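# Cap a tube and stand it upright in the rack

## Task

Turn the cap onto the tube until it will not turn any further, then set the capped tube upright in the rack. It only counts if the cap and tube stay in place on their own with nothing from the robot holding them. Finish by releasing everything and moving both hands away.

## Robot and tools

ROBOT. Two six-joint arms, left_arm and right_arm, face each other across a table. Each carries an identical five-finger right hand, so the hands are not mirror images. Elbow joints range 0.000 to 3.142 rad; the other joints have wide ranges.

WORLD FRAME. Results give positions in metres in one frame: origin on the table top halfway between the two arm bases, table surface at z = 0, +z up, left_arm's base on the +y side. The names left and right do not refer to image sides. Orientation is a quaternion in w,x,y,z order.

HAND POINT AND ITS AXES. Each arm is steered by a hand point 0.05 m in front of the palm, where index pad and thumb tip meet in a pinch. Its +z runs along the straightened fingers (fingertips 0.06 to 0.07 m beyond it), +y points out of the palm, +x runs across the palm toward the little finger. A rigid bracket on the little-finger side of the wrist sits 0.03 m past the point along +y and 0.11 m across; it can collide.

THE 28-NUMBER ROW. Every command row has 28 values in [-1, 1], both arms always included: left_arm dx, dy, dz, rx, ry, rz, then left_gripper little, ring, middle, index, thumb_bend, thumb_turn, force_limit, speed, then the same fourteen for right_arm and right_gripper. dx..rz are an offset, not a pose: a target relative to the hand point's measured pose when the action began, expressed in the hand point's own axes. Scale: 1.0 equals 0.6 m or 180 degrees; rx, ry, rz form a single rotation vector. Every row in an action is measured from that same starting pose, not from the previous row. Each control step clips the target to within 100 mm and 16 degrees of the current pose, so large offsets need several actions.

HAND NUMBERS are absolute targets, not offsets. Fingers and thumb_bend: +1 straight/open, -1 fully curled. thumb_turn: +1 beside the palm, -1 across in front of it. A pinch is roughly index -0.22, thumb_bend -0.75, thumb_turn -0.57. With the thumb turned fully across, the hand can wrap objects 0.035 to 0.08 m wide; turn the thumb before reaching. force_limit maps linearly from about 0 N at -1 to 10 N at +1 (15 N for the two thumb motors) and only stops closing. speed maps from nearly zero at -1 to full at +1 (full travel 0.6 s); for a soft grip close at -0.9 or slower. A motor only starts when its target changes by 0.01 or more, then locks. To leave a hand unchanged, resend the eight numbers last executed for it; if none yet, send its hand_measured six values plus hand_force_limit and hand_speed.

TOOLS.
execute_actions(actions): a list of actions; each action is a table of up to 15 rows, one per 1/30 s step, the last row held to fill 15 steps (0.5 s). An empty list just returns state and images.
move(target, speed, stop_force, blocking): target is one 28-number row; its offsets are taken from the pose in the latest result showing one. Straight-line paths for both hand points, ending together, lasting 0.5 to 10 s. speed in m/s, 0.002 to 0.5 (default 0.25); rotation limited to twice that in rad/s. stop_force in N, 9 to 40, one value for both arms: an arm's path ends when its wrist sensor feels that much extra push against its motion, and it backs off slightly. Use it only very slowly, not while the hand turns, and omit it when leaving a contact. It is not allowed with blocking=false. blocking=false returns after 0.5 s; then use wait or stop before any other motion command.
wait(seconds): 0 to 10, arms keep their last command.
stop(): brakes a running move.
zoom_image(camera, region): camera is cam_low, cam_left_wrist or cam_right_wrist; region [x0, y0, x1, y1] in pixels, at most 504 by 504.
show_instructions(): shows the reference image pages.
finished_scene(scene): ends the current scene (pass its number); irreversible, and the result reports success.

READING RESULTS. The state line gives each hand point's position, quaternion and velocities; printed positions may be slightly off at long reach. Hand target lines show where each controller is heading. A pose unreachable line means a clearance check altered that arm's command. A move line reports its ending per arm: done, off_target, moving, held, fault, or contact (stop_force triggered); limits=paced means clipping, limits=held means steps were blocked. hand_measured, hand_stopped_by (moving, target, force, stalled, fault) and hand_load_n list six motors in row order; positive load pushes a finger open, and loads near 0 mean the grip is lost. Wrist force and torque are in the hand point's axes, pointing back into the arm on contact, with offsets near 4 N, noise up to 2.4 N, saturation near 50 N. Joint torque readings are rough. MOTOR HOT warns at 70 °C; at 85 °C the arm brakes until cool. Cameras: cam_low is fixed; the two wrist cameras are fisheye; all 504x504.

AVOID. Arms are stiff: commanding even a little past a firm contact, or touching fast, can trigger a fault that halts the arm for 10 s (joint limits 139 N m for shoulder and elbow, 26 N m for wrists, or 150 N external force). Never let the arms, hands or brackets strike or press each other. Do not drop, slam or knock anything off the table. Loose objects may occasionally be nudged by outside pushes, so check before finishing.

Each tool is called after "Request:" by a JSON object that holds its "method" and its "body".

Reference images:

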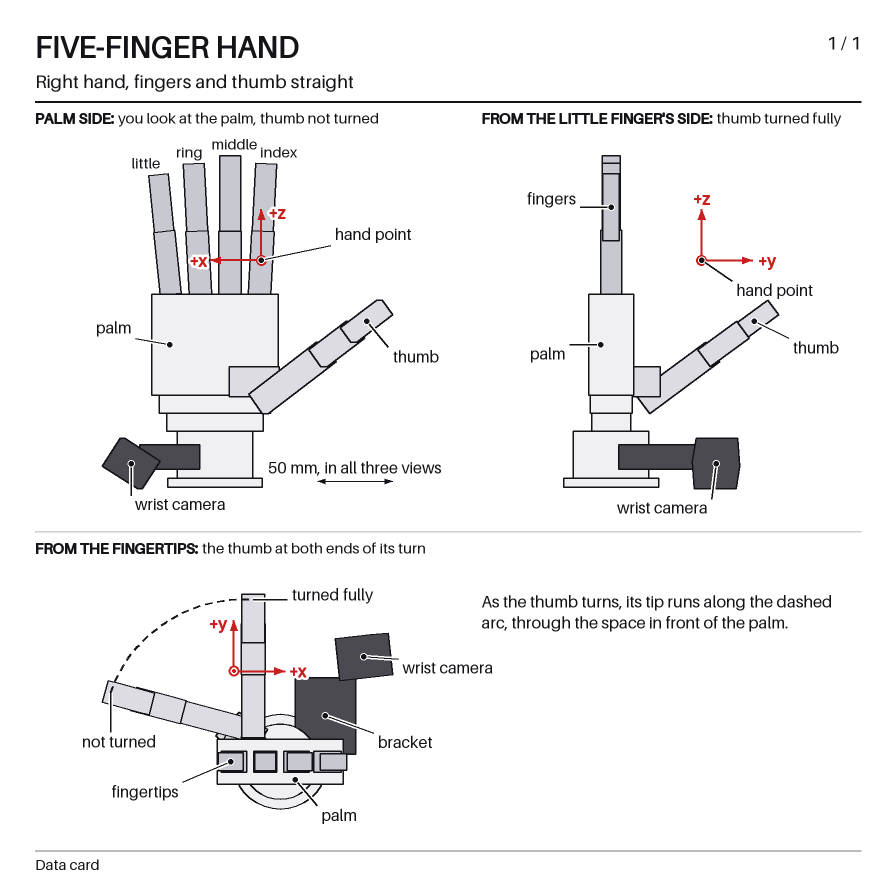

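## Session

Request:
{"method": "execute_actions", "body": {"actions": []}}

Scene clock: 0.00 s.
left_arm: end_effector_position=(+0.2911, +0.4851, +0.4802) hand_measured=(+1.000, +1.000, +1.000, +1.000, +1.000, +1.000) hand_load_n=(+0.0, +0.0, +0.0, +0.0, +0.0, +0.0) hand_stopped_by=(target, target, target, target, target, target) hand_force_limit=0.00 hand_speed=-0.80 end_effector_quat_wxyz=(-0.007, +0.371, +0.929, +0.010) end_effector_velocity=(+0.000, -0.000, -0.000) end_effector_angular_velocity=(+0.001, +0.000, +0.000) | right_arm: end_effector_position=(+0.0668, -0.3231, +0.4836) hand_measured=(+1.000, +1.000, +1.000, +1.000, +1.000, +1.000) hand_load_n=(+0.0, +0.0, +0.0, +0.0, +0.0, +0.0) hand_stopped_by=(target, target, target, target, target, target) hand_force_limit=0.00 hand_speed=-0.80 end_effector_quat_wxyz=(+0.009, -0.387, +0.922, -0.003) end_effector_velocity=(+0.000, +0.000, -0.000) end_effector_angular_velocity=(-0.000, -0.001, -0.000)
Joint positions: left_arm=[ 0.565 -1.748  1.364  1.978  1.564 -1.903] | right_arm=[-1.188 -1.733  1.329  1.957  1.579 -1.906]
Joint velocities: left_arm=[ 0.     0.001  0.     0.    -0.    -0.   ] | right_arm=[-0.     0.     0.    -0.001  0.    -0.   ]
Joint torques (N m, as the arm reports them, + toward a larger angle): no reading
Motor temperatures (°C, as the motors report them): left_arm=[27 27 27 34 28 38] | right_arm=[29 28 29 37 37 37]
Wrist force (N, on the end effector, along its own x y z axes, offset not removed): no reading
Wrist torque (N m, same axes, about the end effector's origin, offset not removed): no reading
Hand target (left_arm): +0.291, +0.485, +0.480; -0.007, +0.371, +0.929, +0.010
Hand target (right_arm): +0.067, -0.323, +0.484; +0.009, -0.387, +0.922, -0.003

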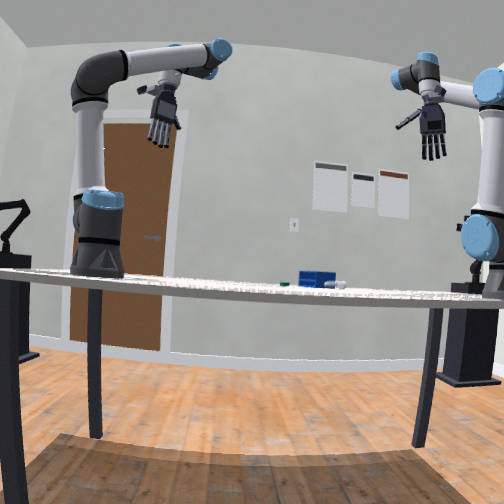

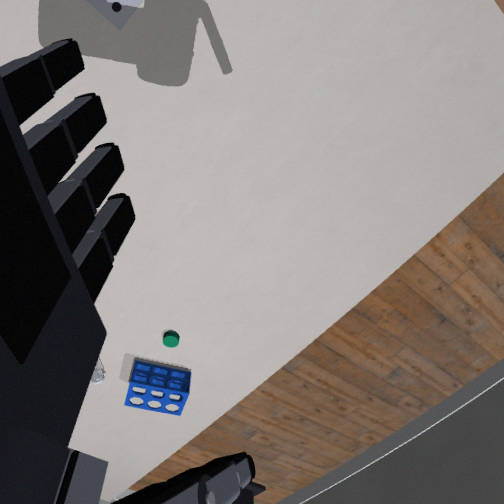

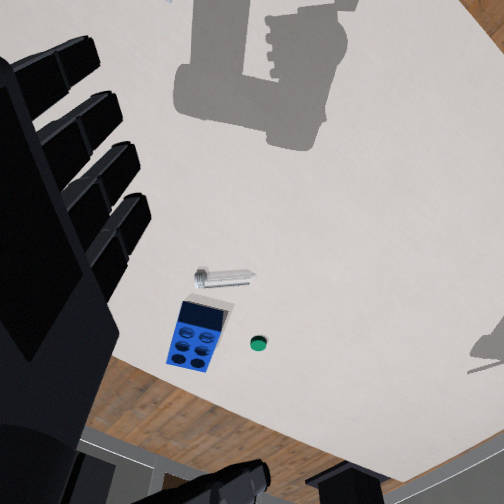

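Request:
{"method": "zoom_image", "body": {"camera": "cam_right_wrist", "region": [140, 240, 300, 400]}}

Request:
{"method": "zoom_image", "body": {"camera": "cam_low", "region": [260, 250, 360, 310]}}

Request:
{"method": "zoom_image", "body": {"camera": "cam_left_wrist", "region": [70, 300, 230, 460]}}

Region (140, 240, 300, 400) of cam_right_wrist's 504x504 image, scaled by 3.150, with more detail than that image has.

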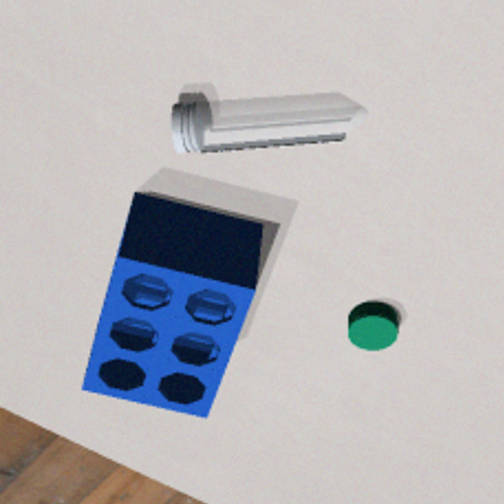

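Region (260, 250, 360, 310) of cam_low's 504x504 image, scaled by 5.040, with more detail than that image has; it fills the top 302 rows of this view, and the rest is white.

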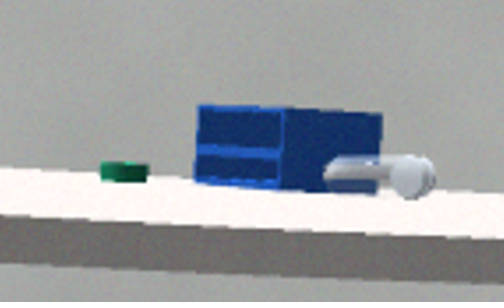

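Region (70, 300, 230, 460) of cam_left_wrist's 504x504 image, scaled by 3.150, with more detail than that image has.

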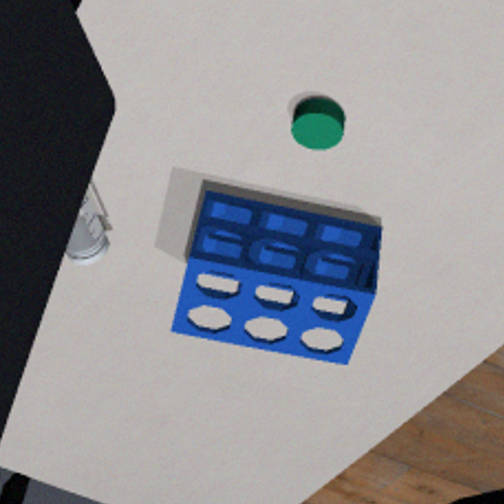

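Request:
{"method": "move", "body": {"target": [-0.459,-0.22,0.383,0.26,-0.26,-0.449,0.2,0.2,0.2,0.2,0,-0.6,0,0.5,-0.593,-0.128,0.607,0.26,-0.26,-0.449,0.2,0.2,0.2,0.2,0,-1,0,0.5]}}

Request:
{"method": "zoom_image", "body": {"camera": "cam_low", "region": [180, 130, 420, 310]}}

Scene clock: 6.97 s.
left_arm: end_effector_position=(+0.3980, +0.2052, +0.2429) hand_measured=(+0.200, +0.200, +0.200, +0.200, +0.000, -0.600) hand_load_n=(+0.0, +0.0, +0.0, +0.0, +0.0, +0.0) hand_stopped_by=(target, target, target, target, target, target) hand_force_limit=0.00 hand_speed=0.50 end_effector_quat_wxyz=(-0.198, +0.339, -0.802, +0.450) end_effector_velocity=(+0.000, -0.001, -0.001) end_effector_angular_velocity=(-0.004, -0.002, +0.006) | right_arm: end_effector_position=(+0.3775, -0.1235, +0.1252) hand_measured=(+0.200, +0.200, +0.200, +0.200, +0.000, -1.000) hand_load_n=(+0.0, +0.0, +0.0, +0.0, +0.0, +0.0) hand_stopped_by=(target, target, target, target, target, target) hand_force_limit=0.00 hand_speed=0.50 end_effector_quat_wxyz=(+0.467, -0.799, +0.324, -0.198) end_effector_velocity=(+0.002, +0.001, -0.001) end_effector_angular_velocity=(+0.002, -0.005, +0.005)
Joint positions: left_arm=[ 0.39  -1.613  1.823  0.394  1.139 -3.408] | right_arm=[-1.146 -1.299  1.792  0.033  1.324 -3.298]
Joint velocities: left_arm=[-0.003  0.002  0.001 -0.006 -0.007 -0.005] | right_arm=[-0.001  0.005 -0.002 -0.008 -0.006 -0.004]
Joint torques (N m, as the arm reports them, + toward a larger angle): left_arm=[-8.64 -8.4  -9.71 -2.07 -1.96 -2.94] | right_arm=[ -9.24 -20.41 -30.21  -1.91  -2.79  -2.3 ]
Motor temperatures (°C, as the motors report them): left_arm=[27 27 27 34 28 38] | right_arm=[29 28 29 37 37 37]
Wrist force (N, on the end effector, along its own x y z axes, offset not removed): left_arm=[1.4 -0.7 1.9] | right_arm=[0.0 0.9 -2.1]
Wrist torque (N m, same axes, about the end effector's origin, offset not removed): left_arm=[-0.40 -0.43 0.08] | right_arm=[0.41 0.42 0.06]
Hand target (left_arm): +0.398, +0.205, +0.243; +0.198, -0.339, +0.802, -0.450
Hand target (right_arm): +0.378, -0.123, +0.125; -0.467, +0.799, -0.324, +0.198
Off the commanded pose (left_arm): 0.001 m, 0 deg.
Off the commanded pose (right_arm): 0.001 m, 0 deg.
move: done
camera_calibration (this result's frames):
cam_left_wrist: T_world_to_cam=[[-0.296225, 0.483677, -0.823594, 0.217869], [0.293779, 0.866633, 0.403288, -0.388017], [0.908815, -0.122491, -0.398813, -0.10949], [0, 0, 0, 1]] pos_world=[0.278035, 0.217479, 0.292252]
cam_right_wrist: T_world_to_cam=[[-0.413516, -0.258884, -0.872917, 0.232301], [-0.894628, 0.293743, 0.336684, 0.333227], [0.169251, 0.92016, -0.353072, 0.22016], [0, 0, 0, 1]] pos_world=[0.356912, -0.240327, 0.168319]

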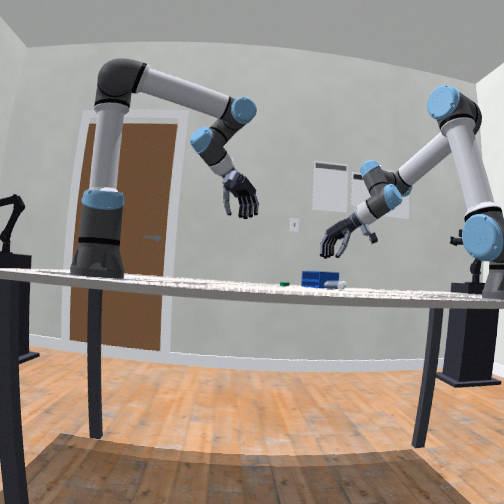

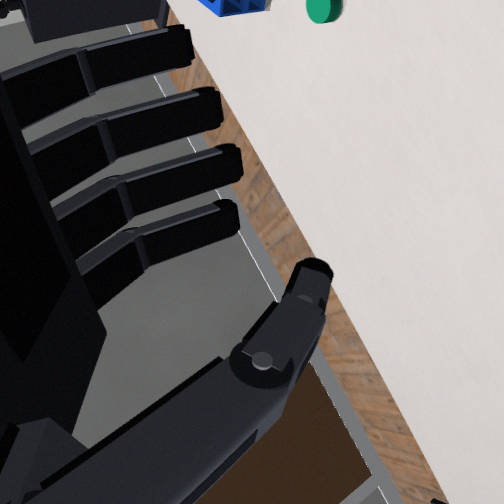

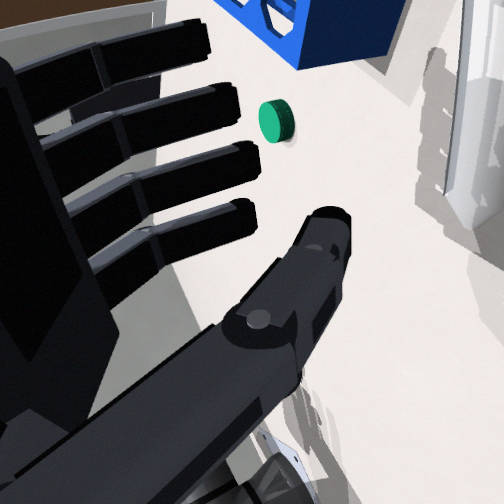

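Region (180, 130, 420, 310) of cam_low's 504x504 image, scaled by 2.100, with more detail than that image has; it fills the top 378 rows of this view, and the rest is white.

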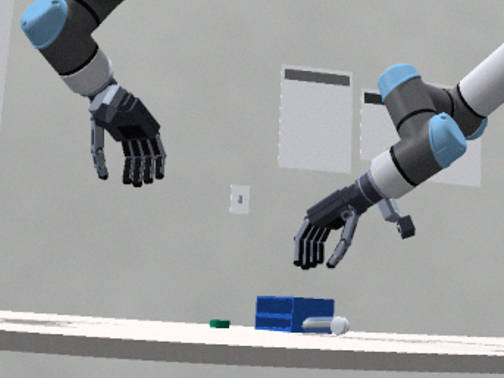

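Request:
{"method": "move", "body": {"target": [0,0,0,0,0,0,0.45,0.45,0.45,0.45,0.5,-0.8,0,0.5,0,0.085,0.048,0,0,0,0.45,0.45,0.45,0.45,0.5,-1,0,0.5]}}

Request:
{"method": "zoom_image", "body": {"camera": "cam_low", "region": [280, 220, 400, 310]}}

Scene clock: 10.33 s.
left_arm: end_effector_position=(+0.3980, +0.2053, +0.2428) hand_measured=(+0.450, +0.450, +0.450, +0.450, +0.500, -0.800) hand_load_n=(+0.0, +0.0, +0.0, +0.0, +0.0, +0.0) hand_stopped_by=(target, target, target, target, target, target) hand_force_limit=0.00 hand_speed=0.50 end_effector_quat_wxyz=(-0.198, +0.339, -0.802, +0.450) end_effector_velocity=(-0.000, -0.000, +0.000) end_effector_angular_velocity=(-0.001, +0.001, +0.001) | right_arm: end_effector_position=(+0.3781, -0.1239, +0.0669) hand_measured=(+0.450, +0.450, +0.450, +0.450, +0.500, -1.000) hand_load_n=(+0.0, +0.0, +0.0, +0.0, +0.0, +0.0) hand_stopped_by=(target, target, target, target, target, target) hand_force_limit=0.00 hand_speed=0.50 end_effector_quat_wxyz=(+0.467, -0.799, +0.324, -0.197) end_effector_velocity=(+0.000, +0.001, -0.002) end_effector_angular_velocity=(-0.000, -0.003, +0.003)
Joint positions: left_arm=[ 0.39  -1.613  1.823  0.394  1.139 -3.408] | right_arm=[-1.147 -1.222  1.861 -0.113  1.323 -3.298]
Joint velocities: left_arm=[ 0.    -0.    -0.     0.     0.    -0.001] | right_arm=[ 0.001  0.004  0.002 -0.008 -0.001 -0.003]
Joint torques (N m, as the arm reports them, + toward a larger angle): left_arm=[ 10.56 -29.02 -32.26   2.16   1.21   2.49] | right_arm=[  8.56 -21.95  -5.83  -1.89   1.32   2.26]
Motor temperatures (°C, as the motors report them): left_arm=[27 27 27 34 28 38] | right_arm=[29 28 29 37 37 37]
Wrist force (N, on the end effector, along its own x y z axes, offset not removed): left_arm=[1.3 -1.9 1.6] | right_arm=[3.8 -0.6 -0.8]
Wrist torque (N m, same axes, about the end effector's origin, offset not removed): left_arm=[-0.57 -0.41 -0.09] | right_arm=[0.11 -0.28 0.39]
Hand target (left_arm): +0.398, +0.205, +0.243; +0.198, -0.339, +0.802, -0.450
Hand target (right_arm): +0.378, -0.124, +0.067; -0.467, +0.799, -0.324, +0.198
Off the commanded pose (left_arm): 0.000 m, 0 deg.
Off the commanded pose (right_arm): 0.000 m, 0 deg.
move: done
camera_calibration (this result's frames):
cam_left_wrist: T_world_to_cam=[[-0.296242, 0.483798, -0.823517, 0.217756], [0.293831, 0.866568, 0.40339, -0.388034], [0.908792, -0.122474, -0.398869, -0.109468], [0, 0, 0, 1]] pos_world=[0.278009, 0.217501, 0.292191]
cam_right_wrist: T_world_to_cam=[[-0.413563, -0.258911, -0.872886, 0.181593], [-0.894621, 0.293691, 0.336747, 0.353544], [0.169172, 0.920169, -0.353087, 0.199802], [0, 0, 0, 1]] pos_world=[0.357587, -0.240669, 0.110002]

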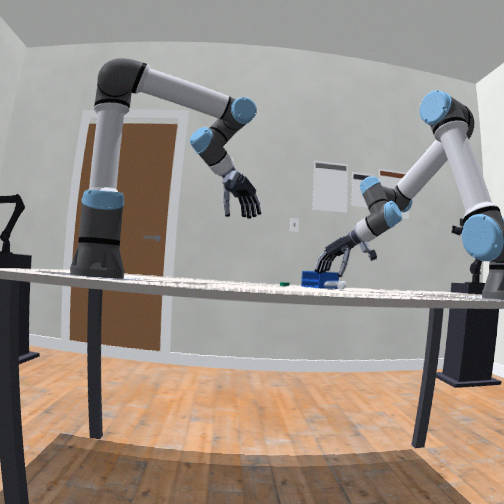

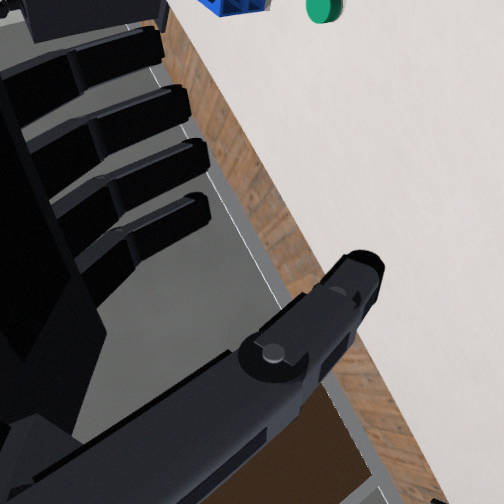

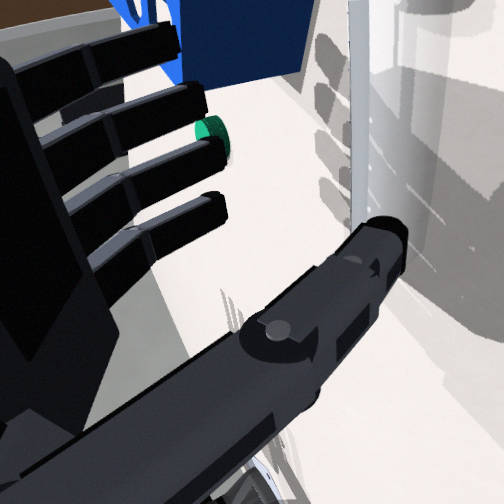

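Region (280, 220, 400, 310) of cam_low's 504x504 image, scaled by 4.200, with more detail than that image has; it fills the top 378 rows of this view, and the rest is white.

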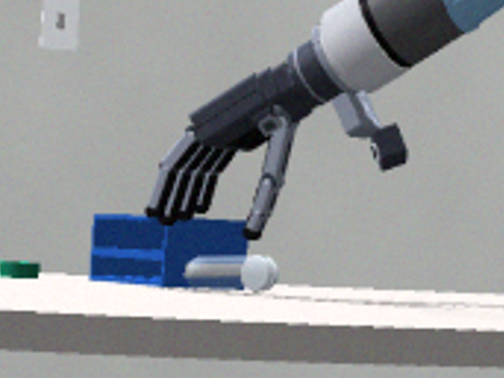

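Request:
{"method": "move", "body": {"target": [0,0,0,0,0,0,0.45,0.45,0.45,0.45,0.5,-0.8,0,0.5,0.017,0.005,-0.009,-0.067,0,0,0.35,0.35,0.35,0.35,0.5,-1,0,0.5]}}

Request:
{"method": "move", "body": {"target": [0,0,0,0,0,0,0.45,0.45,0.45,0.45,0.5,-0.8,0,0.5,0,0.038,0.033,0,0,0,0.35,0.35,0.35,0.35,0.5,-1,0,0.5], "speed": 0.05}}

Request:
{"method": "zoom_image", "body": {"camera": "cam_low", "region": [280, 220, 400, 310]}}

Scene clock: 11.70 s.
left_arm: end_effector_position=(+0.3980, +0.2052, +0.2429) hand_measured=(+0.450, +0.450, +0.450, +0.450, +0.500, -0.800) hand_load_n=(+0.0, +0.0, +0.0, +0.0, +0.0, +0.0) hand_stopped_by=(target, target, target, target, target, target) hand_force_limit=0.00 hand_speed=0.50 end_effector_quat_wxyz=(-0.198, +0.339, -0.802, +0.450) end_effector_velocity=(+0.000, +0.000, +0.001) end_effector_angular_velocity=(-0.003, +0.000, +0.001) | right_arm: end_effector_position=(+0.3810, -0.1354, +0.0670) hand_measured=(+0.350, +0.350, +0.350, +0.350, +0.500, -1.000) hand_load_n=(+0.0, +0.0, +0.0, +0.0, +0.0, +0.0) hand_stopped_by=(target, target, target, target, target, target) hand_force_limit=0.00 hand_speed=0.50 end_effector_quat_wxyz=(+0.381, -0.843, +0.343, -0.162) end_effector_velocity=(+0.000, -0.001, -0.000) end_effector_angular_velocity=(-0.010, +0.008, +0.001)
Joint positions: left_arm=[ 0.39  -1.613  1.823  0.394  1.139 -3.408] | right_arm=[-1.146 -1.147  1.679  0.205  1.361 -3.346]
Joint velocities: left_arm=[ 0.    -0.001 -0.    -0.    -0.    -0.001] | right_arm=[ 0.001  0.006 -0.012  0.018  0.004 -0.004]
Joint torques (N m, as the arm reports them, + toward a larger angle): left_arm=[  4.25 -26.7   -9.96   2.02   1.19   2.48] | right_arm=[  9.55 -25.77 -28.93   2.37   2.65  -2.37]
Motor temperatures (°C, as the motors report them): left_arm=[27 27 27 34 28 38] | right_arm=[29 28 29 37 37 37]
Wrist force (N, on the end effector, along its own x y z axes, offset not removed): left_arm=[0.6 -1.1 1.3] | right_arm=[-2.1 -1.4 -2.1]
Wrist torque (N m, same axes, about the end effector's origin, offset not removed): left_arm=[-0.50 -0.29 0.03] | right_arm=[-0.22 0.57 0.15]
Hand target (left_arm): +0.398, +0.205, +0.243; +0.198, -0.339, +0.802, -0.450
Hand target (right_arm): +0.381, -0.135, +0.067; -0.380, +0.844, -0.343, +0.162
Off the commanded pose (left_arm): 0.000 m, 0 deg.
Off the commanded pose (right_arm): 0.000 m, 0 deg.
move: done
camera_calibration (this result's frames):
cam_left_wrist: T_world_to_cam=[[-0.296225, 0.483679, -0.823593, 0.217867], [0.293781, 0.866632, 0.403289, -0.388017], [0.908815, -0.122491, -0.398813, -0.109489], [0, 0, 0, 1]] pos_world=[0.278035, 0.217479, 0.292251]
cam_right_wrist: T_world_to_cam=[[-0.534483, -0.379313, -0.755281, 0.201783], [-0.838232, 0.35225, 0.416278, 0.340611], [0.108148, 0.855594, -0.506224, 0.234722], [0, 0, 0, 1]] pos_world=[0.367976, -0.244268, 0.129436]

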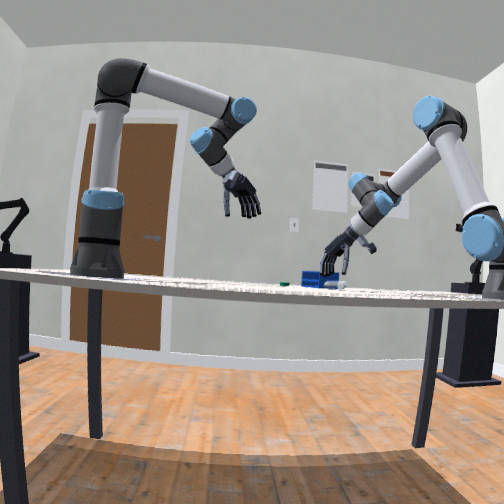

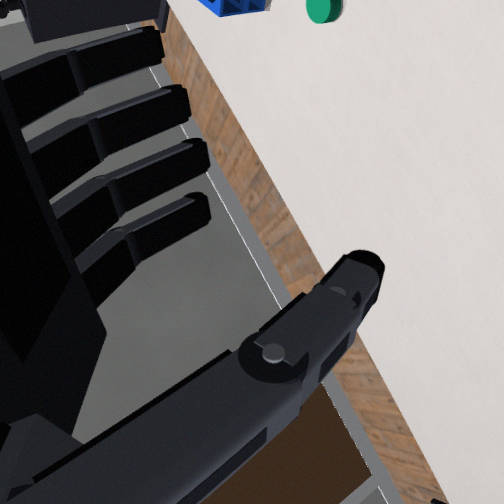

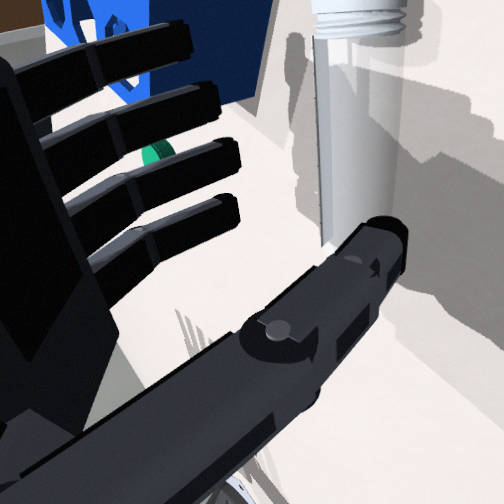

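Scene clock: 12.70 s.
left_arm: end_effector_position=(+0.3980, +0.2052, +0.2429) hand_measured=(+0.450, +0.450, +0.450, +0.450, +0.500, -0.800) hand_load_n=(+0.0, +0.0, +0.0, +0.0, +0.0, +0.0) hand_stopped_by=(target, target, target, target, target, target) hand_force_limit=0.00 hand_speed=0.50 end_effector_quat_wxyz=(-0.198, +0.339, -0.802, +0.450) end_effector_velocity=(-0.000, -0.000, -0.000) end_effector_angular_velocity=(+0.001, +0.000, -0.000) | right_arm: end_effector_position=(+0.3812, -0.1357, +0.0370) hand_measured=(+0.350, +0.350, +0.350, +0.350, +0.500, -1.000) hand_load_n=(+0.0, +0.0, +0.0, +0.0, +0.0, +0.0) hand_stopped_by=(target, target, target, target, target, target) hand_force_limit=0.00 hand_speed=0.50 end_effector_quat_wxyz=(+0.381, -0.843, +0.343, -0.162) end_effector_velocity=(+0.001, -0.000, -0.002) end_effector_angular_velocity=(-0.001, -0.003, +0.000)
Joint positions: left_arm=[ 0.39  -1.613  1.823  0.394  1.139 -3.408] | right_arm=[-1.147 -1.109  1.711  0.136  1.361 -3.346]
Joint velocities: left_arm=[-0.     0.001  0.    -0.    -0.    -0.   ] | right_arm=[ 0.     0.002  0.002 -0.006  0.001 -0.001]
Joint torques (N m, as the arm reports them, + toward a larger angle): left_arm=[  5.25 -26.44 -14.55   2.14   1.02   2.19] | right_arm=[ -9.55 -25.03  -6.56  -1.01  -2.8   -2.04]
Motor temperatures (°C, as the motors report them): left_arm=[27 27 27 34 28 38] | right_arm=[29 28 29 37 37 37]
Wrist force (N, on the end effector, along its own x y z axes, offset not removed): left_arm=[1.4 -0.8 1.6] | right_arm=[1.1 -0.1 -1.0]
Wrist torque (N m, same axes, about the end effector's origin, offset not removed): left_arm=[-0.44 -0.43 0.01] | right_arm=[0.12 -0.11 0.14]
Hand target (left_arm): +0.398, +0.205, +0.243; +0.198, -0.339, +0.802, -0.450
Hand target (right_arm): +0.381, -0.136, +0.037; -0.381, +0.843, -0.343, +0.162
Off the commanded pose (left_arm): 0.000 m, 0 deg.
Off the commanded pose (right_arm): 0.000 m, 0 deg.
move: done
camera_calibration (this result's frames):
cam_left_wrist: T_world_to_cam=[[-0.296229, 0.483692, -0.823584, 0.217854], [0.293783, 0.866625, 0.403302, -0.38802], [0.908812, -0.122485, -0.39882, -0.109489], [0, 0, 0, 1]] pos_world=[0.278033, 0.217483, 0.292244]
cam_right_wrist: T_world_to_cam=[[-0.53448, -0.379341, -0.755269, 0.179101], [-0.838236, 0.352248, 0.416272, 0.353356], [0.108133, 0.855583, -0.506247, 0.219826], [0, 0, 0, 1]] pos_world=[0.36815, -0.244608, 0.0994633]

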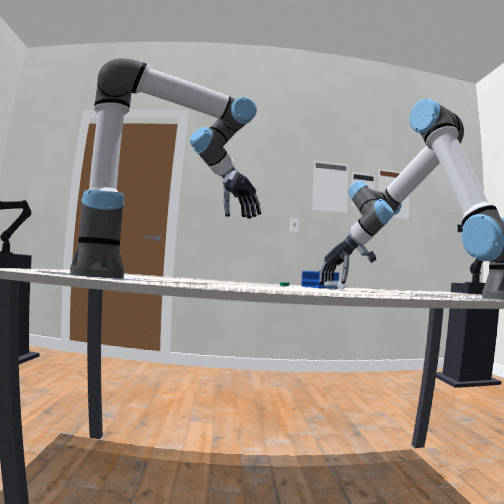

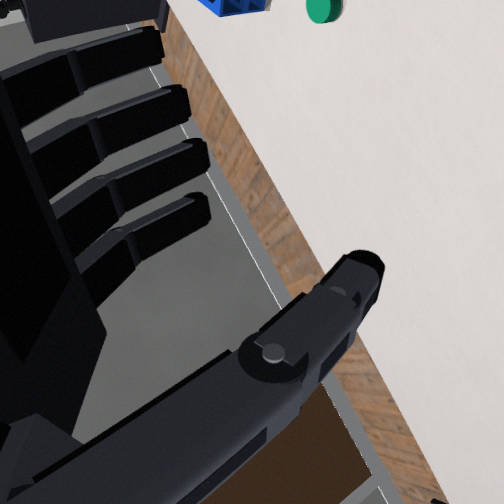

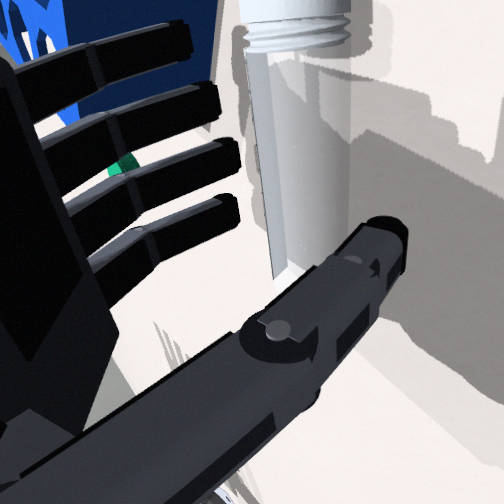

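Region (280, 220, 400, 310) of cam_low's 504x504 image, scaled by 4.200, with more detail than that image has; it fills the top 378 rows of this view, and the rest is white.

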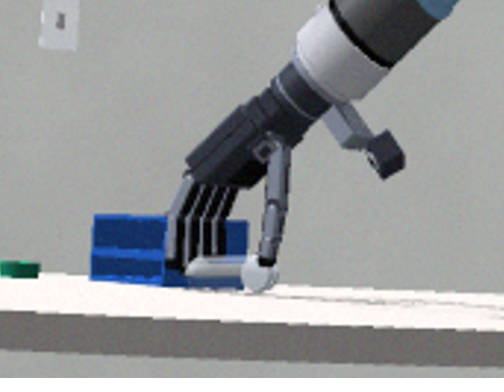

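Request:
{"method": "move", "body": {"target": [0,0,0,0,0,0,0.45,0.45,0.45,0.45,0.5,-0.8,0,0.5,-0.025,0.017,0.015,0,0,0,0.35,0.35,0.35,0.35,0.5,-1,0,0.5], "speed": 0.03}}

Request:
{"method": "move", "body": {"target": [0,0,0,0,0,0,0.45,0.45,0.45,0.45,0.5,-0.8,0,0.5,0,0,0,0,0,0,0.35,0.35,-0.5,-0.5,-0.3,-1,0.4,-0.6]}}

Request:
{"method": "zoom_image", "body": {"camera": "cam_low", "region": [280, 220, 400, 310]}}

Scene clock: 15.53 s.
left_arm: end_effector_position=(+0.3980, +0.2052, +0.2429) hand_measured=(+0.450, +0.450, +0.450, +0.450, +0.500, -0.800) hand_load_n=(+0.0, +0.0, +0.0, +0.0, +0.0, +0.0) hand_stopped_by=(target, target, target, target, target, target) hand_force_limit=0.00 hand_speed=0.50 end_effector_quat_wxyz=(-0.198, +0.339, -0.802, +0.450) end_effector_velocity=(-0.000, -0.000, +0.001) end_effector_angular_velocity=(-0.002, -0.000, +0.000) | right_arm: end_effector_position=(+0.3711, -0.1253, +0.0238) hand_measured=(+0.350, +0.350, +0.350, +0.350, +0.500, -1.000) hand_load_n=(+0.0, +0.0, -7.0, +0.0, +0.0, +0.0) hand_stopped_by=(target, target, target, target, target, target) hand_force_limit=0.00 hand_speed=0.50 end_effector_quat_wxyz=(+0.381, -0.843, +0.343, -0.163) end_effector_velocity=(-0.002, +0.001, -0.002) end_effector_angular_velocity=(+0.000, +0.003, +0.002)
Joint positions: left_arm=[ 0.39  -1.613  1.823  0.394  1.139 -3.408] | right_arm=[-1.115 -1.092  1.723  0.1    1.384 -3.325]
Joint velocities: left_arm=[-0.    -0.002 -0.     0.    -0.    -0.001] | right_arm=[ 0.003  0.003  0.002 -0.003  0.     0.002]
Joint torques (N m, as the arm reports them, + toward a larger angle): left_arm=[  4.67 -25.9  -21.33   1.84   1.19   2.44] | right_arm=[35.91 33.83 36.17  9.11 -7.    3.89]
Motor temperatures (°C, as the motors report them): left_arm=[27 27 27 34 28 38] | right_arm=[29 28 29 37 37 37]
Wrist force (N, on the end effector, along its own x y z axes, offset not removed): left_arm=[1.1 -1.1 1.1] | right_arm=[45.0 -50.0 -50.0]
Wrist torque (N m, same axes, about the end effector's origin, offset not removed): left_arm=[-0.47 -0.35 -0.04] | right_arm=[4.02 2.75 -0.35]
Hand target (left_arm): +0.398, +0.205, +0.243; +0.198, -0.339, +0.802, -0.450
Hand target (right_arm): +0.371, -0.125, +0.023; -0.381, +0.843, -0.343, +0.162
Off the commanded pose (left_arm): 0.000 m, 0 deg.
Off the commanded pose (right_arm): 0.001 m, 0 deg.
move: done
camera_calibration (this result's frames):
cam_left_wrist: T_world_to_cam=[[-0.296229, 0.483692, -0.823584, 0.217854], [0.293783, 0.866625, 0.403301, -0.38802], [0.908812, -0.122485, -0.39882, -0.109489], [0, 0, 0, 1]] pos_world=[0.278033, 0.217483, 0.292244]
cam_right_wrist: T_world_to_cam=[[-0.533844, -0.378892, -0.755944, 0.167497], [-0.838565, 0.352158, 0.415683, 0.346794], [0.108713, 0.855819, -0.505723, 0.205095], [0, 0, 0, 1]] pos_world=[0.35793, -0.234187, 0.0861838]

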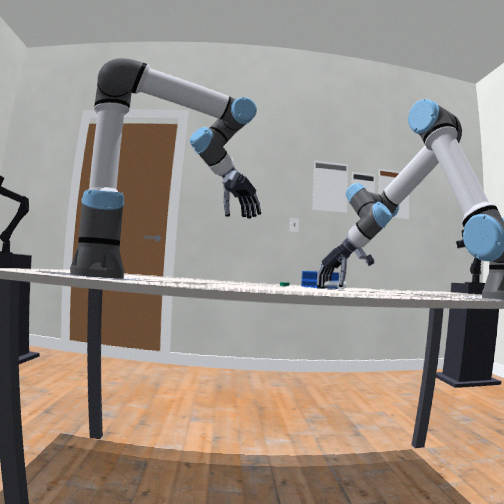

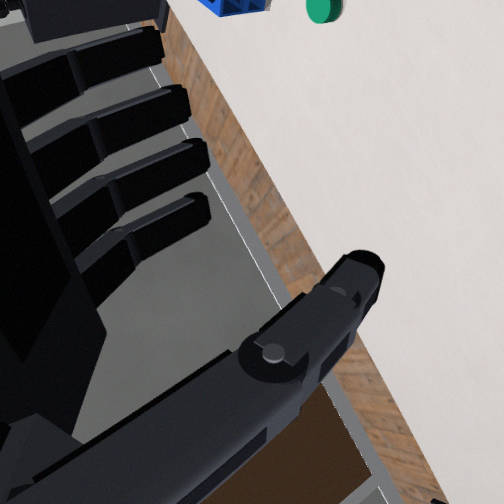

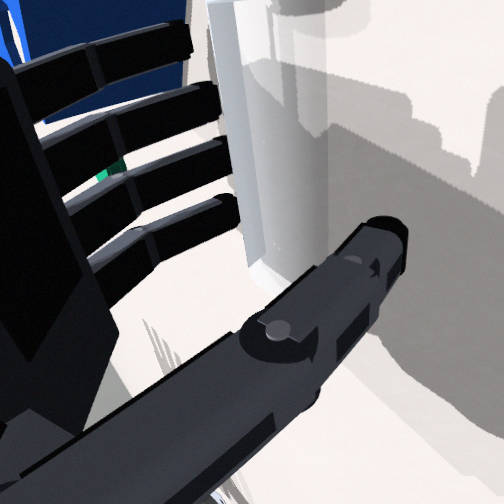

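Scene clock: 16.63 s.
left_arm: end_effector_position=(+0.3980, +0.2052, +0.2429) hand_measured=(+0.450, +0.450, +0.450, +0.450, +0.500, -0.800) hand_load_n=(+0.0, +0.0, +0.0, +0.0, +0.0, +0.0) hand_stopped_by=(target, target, target, target, target, target) hand_force_limit=0.00 hand_speed=0.50 end_effector_quat_wxyz=(-0.198, +0.339, -0.802, +0.450) end_effector_velocity=(-0.000, +0.000, +0.000) end_effector_angular_velocity=(-0.000, -0.000, -0.000) | right_arm: end_effector_position=(+0.3711, -0.1253, +0.0238) hand_measured=(+0.350, +0.350, +0.318, -0.134, +0.184, -1.000) hand_load_n=(+0.0, +0.0, +11.5, +10.5, +11.0, -3.5) hand_stopped_by=(target, target, force, force, force, target) hand_force_limit=0.40 hand_speed=-0.60 end_effector_quat_wxyz=(+0.381, -0.843, +0.343, -0.163) end_effector_velocity=(+0.000, +0.000, -0.000) end_effector_angular_velocity=(+0.000, -0.000, +0.001)
Joint positions: left_arm=[ 0.39  -1.613  1.823  0.394  1.139 -3.408] | right_arm=[-1.115 -1.092  1.723  0.1    1.384 -3.325]
Joint velocities: left_arm=[-0.    -0.001 -0.     0.    -0.     0.   ] | right_arm=[-0.     0.    -0.    -0.001 -0.001 -0.   ]
Joint torques (N m, as the arm reports them, + toward a larger angle): left_arm=[  3.57 -25.97 -21.55   2.     1.     2.43] | right_arm=[ 17.13  15.44  20.15  17.3  -11.62  -0.87]
Motor temperatures (°C, as the motors report them): left_arm=[27 27 27 34 28 38] | right_arm=[29 28 29 37 37 37]
Wrist force (N, on the end effector, along its own x y z axes, offset not removed): left_arm=[0.0 -2.1 1.9] | right_arm=[42.6 -50.0 -50.0]
Wrist torque (N m, same axes, about the end effector's origin, offset not removed): left_arm=[-0.60 -0.27 -0.10] | right_arm=[5.48 3.34 -0.39]
Hand target (left_arm): +0.398, +0.205, +0.243; +0.198, -0.339, +0.802, -0.450
Hand target (right_arm): +0.371, -0.125, +0.024; -0.381, +0.843, -0.343, +0.163
Off the commanded pose (left_arm): 0.000 m, 0 deg.
Off the commanded pose (right_arm): 0.000 m, 0 deg.
move: done
camera_calibration (this result's frames):
cam_left_wrist: T_world_to_cam=[[-0.296229, 0.483692, -0.823584, 0.217854], [0.293783, 0.866625, 0.403302, -0.38802], [0.908812, -0.122485, -0.39882, -0.109489], [0, 0, 0, 1]] pos_world=[0.278033, 0.217483, 0.292244]
cam_right_wrist: T_world_to_cam=[[-0.533868, -0.378907, -0.75592, 0.167487], [-0.838552, 0.352166, 0.415703, 0.346789], [0.108697, 0.855809, -0.505743, 0.205099], [0, 0, 0, 1]] pos_world=[0.357923, -0.234191, 0.0861728]

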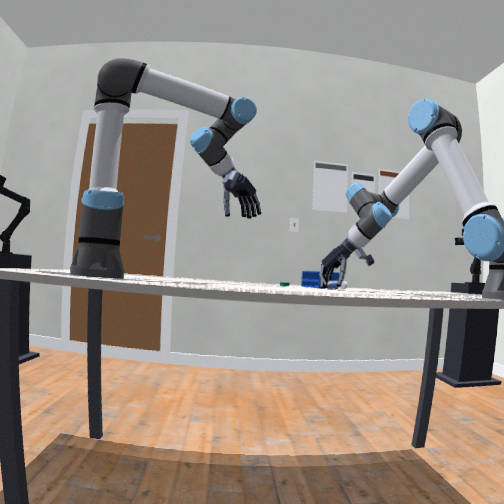

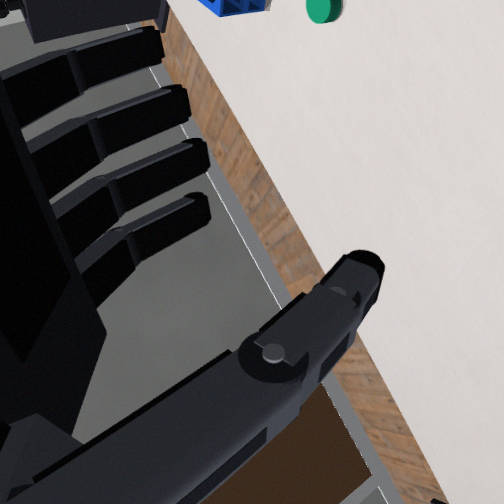

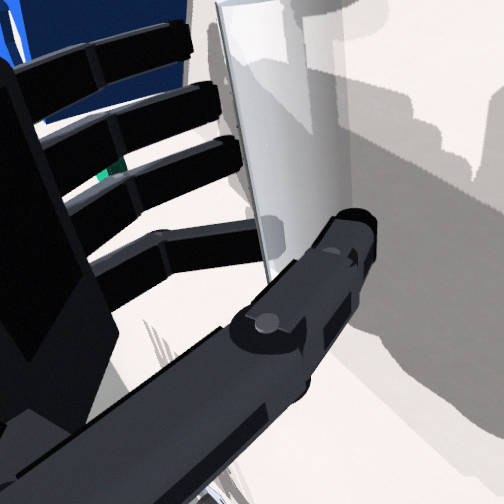

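Region (280, 220, 400, 310) of cam_low's 504x504 image, scaled by 4.200, with more detail than that image has; it fills the top 378 rows of this view, and the rest is white.

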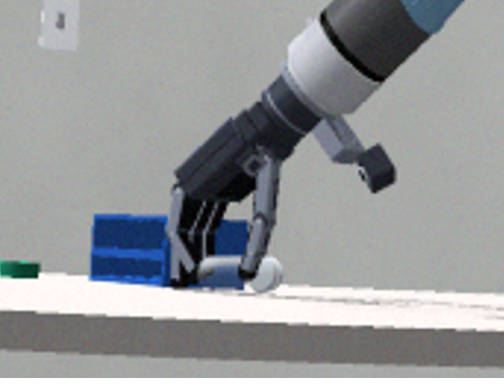

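Request:
{"method": "move", "body": {"target": [0,0,0,0,0,0,0.45,0.45,0.45,0.45,0.5,-0.8,0,0.5,0,-0.003,-0.0027,0,0,0,0.35,0.35,-0.5,-0.5,-0.3,-1,0.4,-0.6], "speed": 0.02}}

Request:
{"method": "move", "body": {"target": [0,0,0,0,0,0,0.45,0.45,0.45,0.45,0.5,-0.8,0,0.5,0,0,0,0,0,0,0.35,0.35,-0.55,-0.5,-0.3,-1,0,-0.7]}}

Scene clock: 17.57 s.
left_arm: end_effector_position=(+0.3980, +0.2052, +0.2429) hand_measured=(+0.450, +0.450, +0.450, +0.450, +0.500, -0.800) hand_load_n=(+0.0, +0.0, +0.0, +0.0, +0.0, +0.0) hand_stopped_by=(target, target, target, target, target, target) hand_force_limit=0.00 hand_speed=0.50 end_effector_quat_wxyz=(-0.198, +0.339, -0.802, +0.450) end_effector_velocity=(-0.000, -0.000, +0.000) end_effector_angular_velocity=(+0.000, -0.000, -0.001) | right_arm: end_effector_position=(+0.3708, -0.1253, +0.0258) hand_measured=(+0.350, +0.350, +0.318, -0.134, +0.184, -1.000) hand_load_n=(+0.0, +0.0, +13.0, +10.5, +11.0, -3.5) hand_stopped_by=(target, target, force, force, force, target) hand_force_limit=0.40 hand_speed=-0.60 end_effector_quat_wxyz=(+0.381, -0.843, +0.343, -0.163) end_effector_velocity=(+0.001, +0.000, +0.002) end_effector_angular_velocity=(+0.002, -0.004, -0.003)
Joint positions: left_arm=[ 0.39  -1.613  1.823  0.394  1.139 -3.408] | right_arm=[-1.115 -1.095  1.721  0.106  1.384 -3.325]
Joint velocities: left_arm=[-0.    -0.    -0.     0.     0.     0.001] | right_arm=[-0.    -0.003 -0.001 -0.     0.002  0.002]
Joint torques (N m, as the arm reports them, + toward a larger angle): left_arm=[  4.14 -26.33 -22.04   2.08   1.18   2.41] | right_arm=[ 16.18 -28.23 -11.2    9.    -0.12   0.32]
Motor temperatures (°C, as the motors report them): left_arm=[27 27 27 34 28 38] | right_arm=[29 28 29 37 37 37]
Wrist force (N, on the end effector, along its own x y z axes, offset not removed): left_arm=[1.1 -2.8 1.2] | right_arm=[12.4 -27.7 -15.6]
Wrist torque (N m, same axes, about the end effector's origin, offset not removed): left_arm=[-0.72 -0.37 -0.05] | right_arm=[1.32 1.32 -0.44]
Hand target (left_arm): +0.398, +0.205, +0.243; +0.198, -0.339, +0.802, -0.450
Hand target (right_arm): +0.371, -0.125, +0.026; -0.381, +0.843, -0.343, +0.163
Off the commanded pose (left_arm): 0.000 m, 0 deg.
Off the commanded pose (right_arm): 0.000 m, 0 deg.
move: done
camera_calibration (this result's frames):
cam_left_wrist: T_world_to_cam=[[-0.296229, 0.483692, -0.823584, 0.217854], [0.293782, 0.866625, 0.403302, -0.38802], [0.908813, -0.122485, -0.39882, -0.109489], [0, 0, 0, 1]] pos_world=[0.278033, 0.217484, 0.292244]
cam_right_wrist: T_world_to_cam=[[-0.534256, -0.379187, -0.755505, 0.168999], [-0.838363, 0.35213, 0.416115, 0.345672], [0.10825, 0.8557, -0.506024, 0.206368], [0, 0, 0, 1]] pos_world=[0.357748, -0.234228, 0.0882677]

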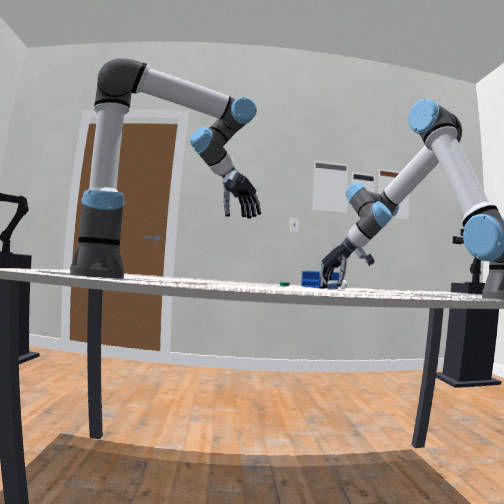

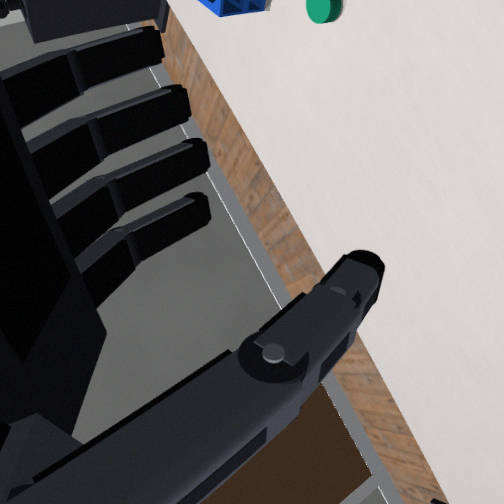

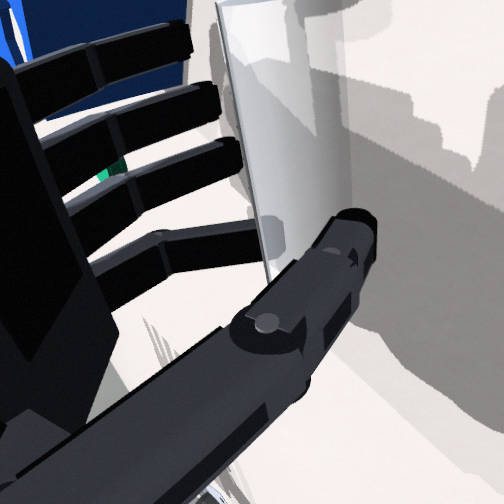

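Scene clock: 18.07 s.
left_arm: end_effector_position=(+0.3980, +0.2052, +0.2429) hand_measured=(+0.450, +0.450, +0.450, +0.450, +0.500, -0.800) hand_load_n=(+0.0, +0.0, +0.0, +0.0, +0.0, +0.0) hand_stopped_by=(target, target, target, target, target, target) hand_force_limit=0.00 hand_speed=0.50 end_effector_quat_wxyz=(-0.198, +0.339, -0.802, +0.450) end_effector_velocity=(+0.000, -0.000, +0.000) end_effector_angular_velocity=(+0.000, -0.001, -0.000) | right_arm: end_effector_position=(+0.3708, -0.1253, +0.0259) hand_measured=(+0.350, +0.350, +0.318, -0.134, +0.184, -1.000) hand_load_n=(+0.0, +0.0, +12.0, +10.5, +11.0, -3.5) hand_stopped_by=(target, target, force, force, force, target) hand_force_limit=0.00 hand_speed=-0.70 end_effector_quat_wxyz=(+0.381, -0.843, +0.343, -0.163) end_effector_velocity=(+0.000, -0.000, +0.000) end_effector_angular_velocity=(+0.001, -0.000, -0.001)
Joint positions: left_arm=[ 0.39  -1.613  1.823  0.394  1.139 -3.408] | right_arm=[-1.115 -1.095  1.721  0.106  1.384 -3.325]
Joint velocities: left_arm=[-0.    -0.    -0.    -0.    -0.     0.001] | right_arm=[-0.    -0.001 -0.    -0.     0.     0.001]
Joint torques (N m, as the arm reports them, + toward a larger angle): left_arm=[  4.8  -26.95 -21.79   2.02   1.1    2.39] | right_arm=[ 11.29 -16.63  -3.78   5.57  -3.04   0.82]
Motor temperatures (°C, as the motors report them): left_arm=[27 27 27 34 28 38] | right_arm=[29 28 29 37 37 37]
Wrist force (N, on the end effector, along its own x y z axes, offset not removed): left_arm=[0.9 -2.5 1.9] | right_arm=[9.1 -23.8 -8.0]
Wrist torque (N m, same axes, about the end effector's origin, offset not removed): left_arm=[-0.67 -0.33 -0.07] | right_arm=[0.97 0.91 -0.77]
Hand target (left_arm): +0.398, +0.205, +0.243; +0.198, -0.339, +0.802, -0.450
Hand target (right_arm): +0.371, -0.125, +0.026; -0.381, +0.843, -0.343, +0.163
Off the commanded pose (left_arm): 0.000 m, 0 deg.
Off the commanded pose (right_arm): 0.000 m, 0 deg.
move: done
camera_calibration (this result's frames):
cam_left_wrist: T_world_to_cam=[[-0.296229, 0.483692, -0.823584, 0.217854], [0.293783, 0.866625, 0.403302, -0.38802], [0.908813, -0.122485, -0.39882, -0.109489], [0, 0, 0, 1]] pos_world=[0.278033, 0.217483, 0.292244]
cam_right_wrist: T_world_to_cam=[[-0.534211, -0.379177, -0.755542, 0.169045], [-0.838382, 0.352169, 0.416044, 0.345675], [0.108323, 0.855688, -0.506028, 0.206367], [0, 0, 0, 1]] pos_world=[0.357759, -0.234224, 0.0883322]

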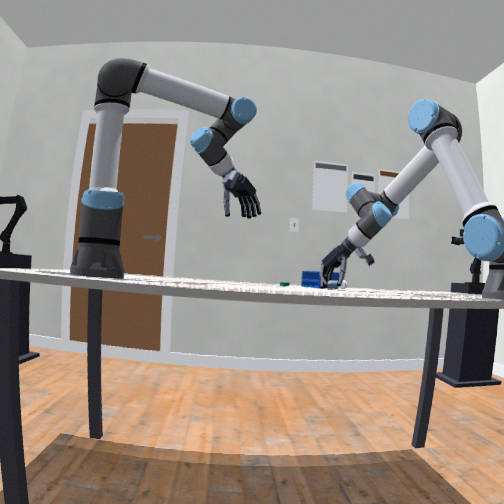

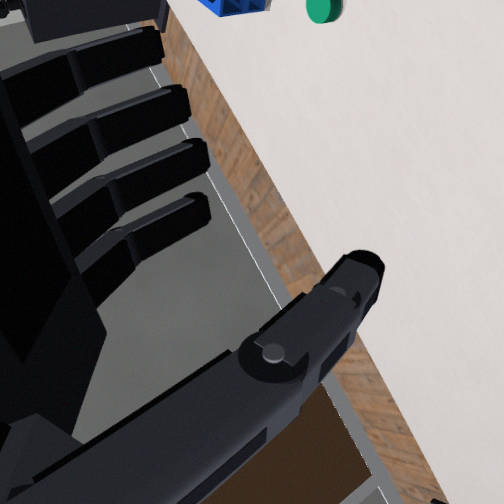

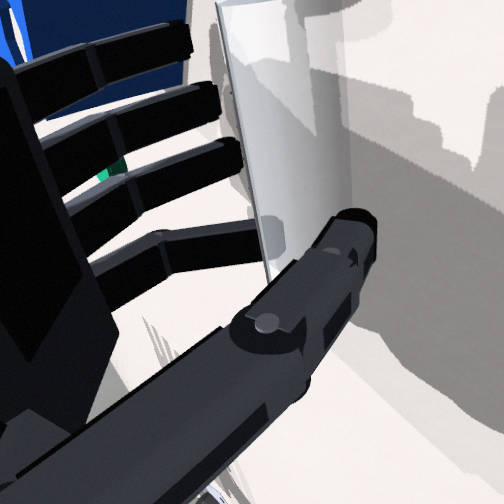

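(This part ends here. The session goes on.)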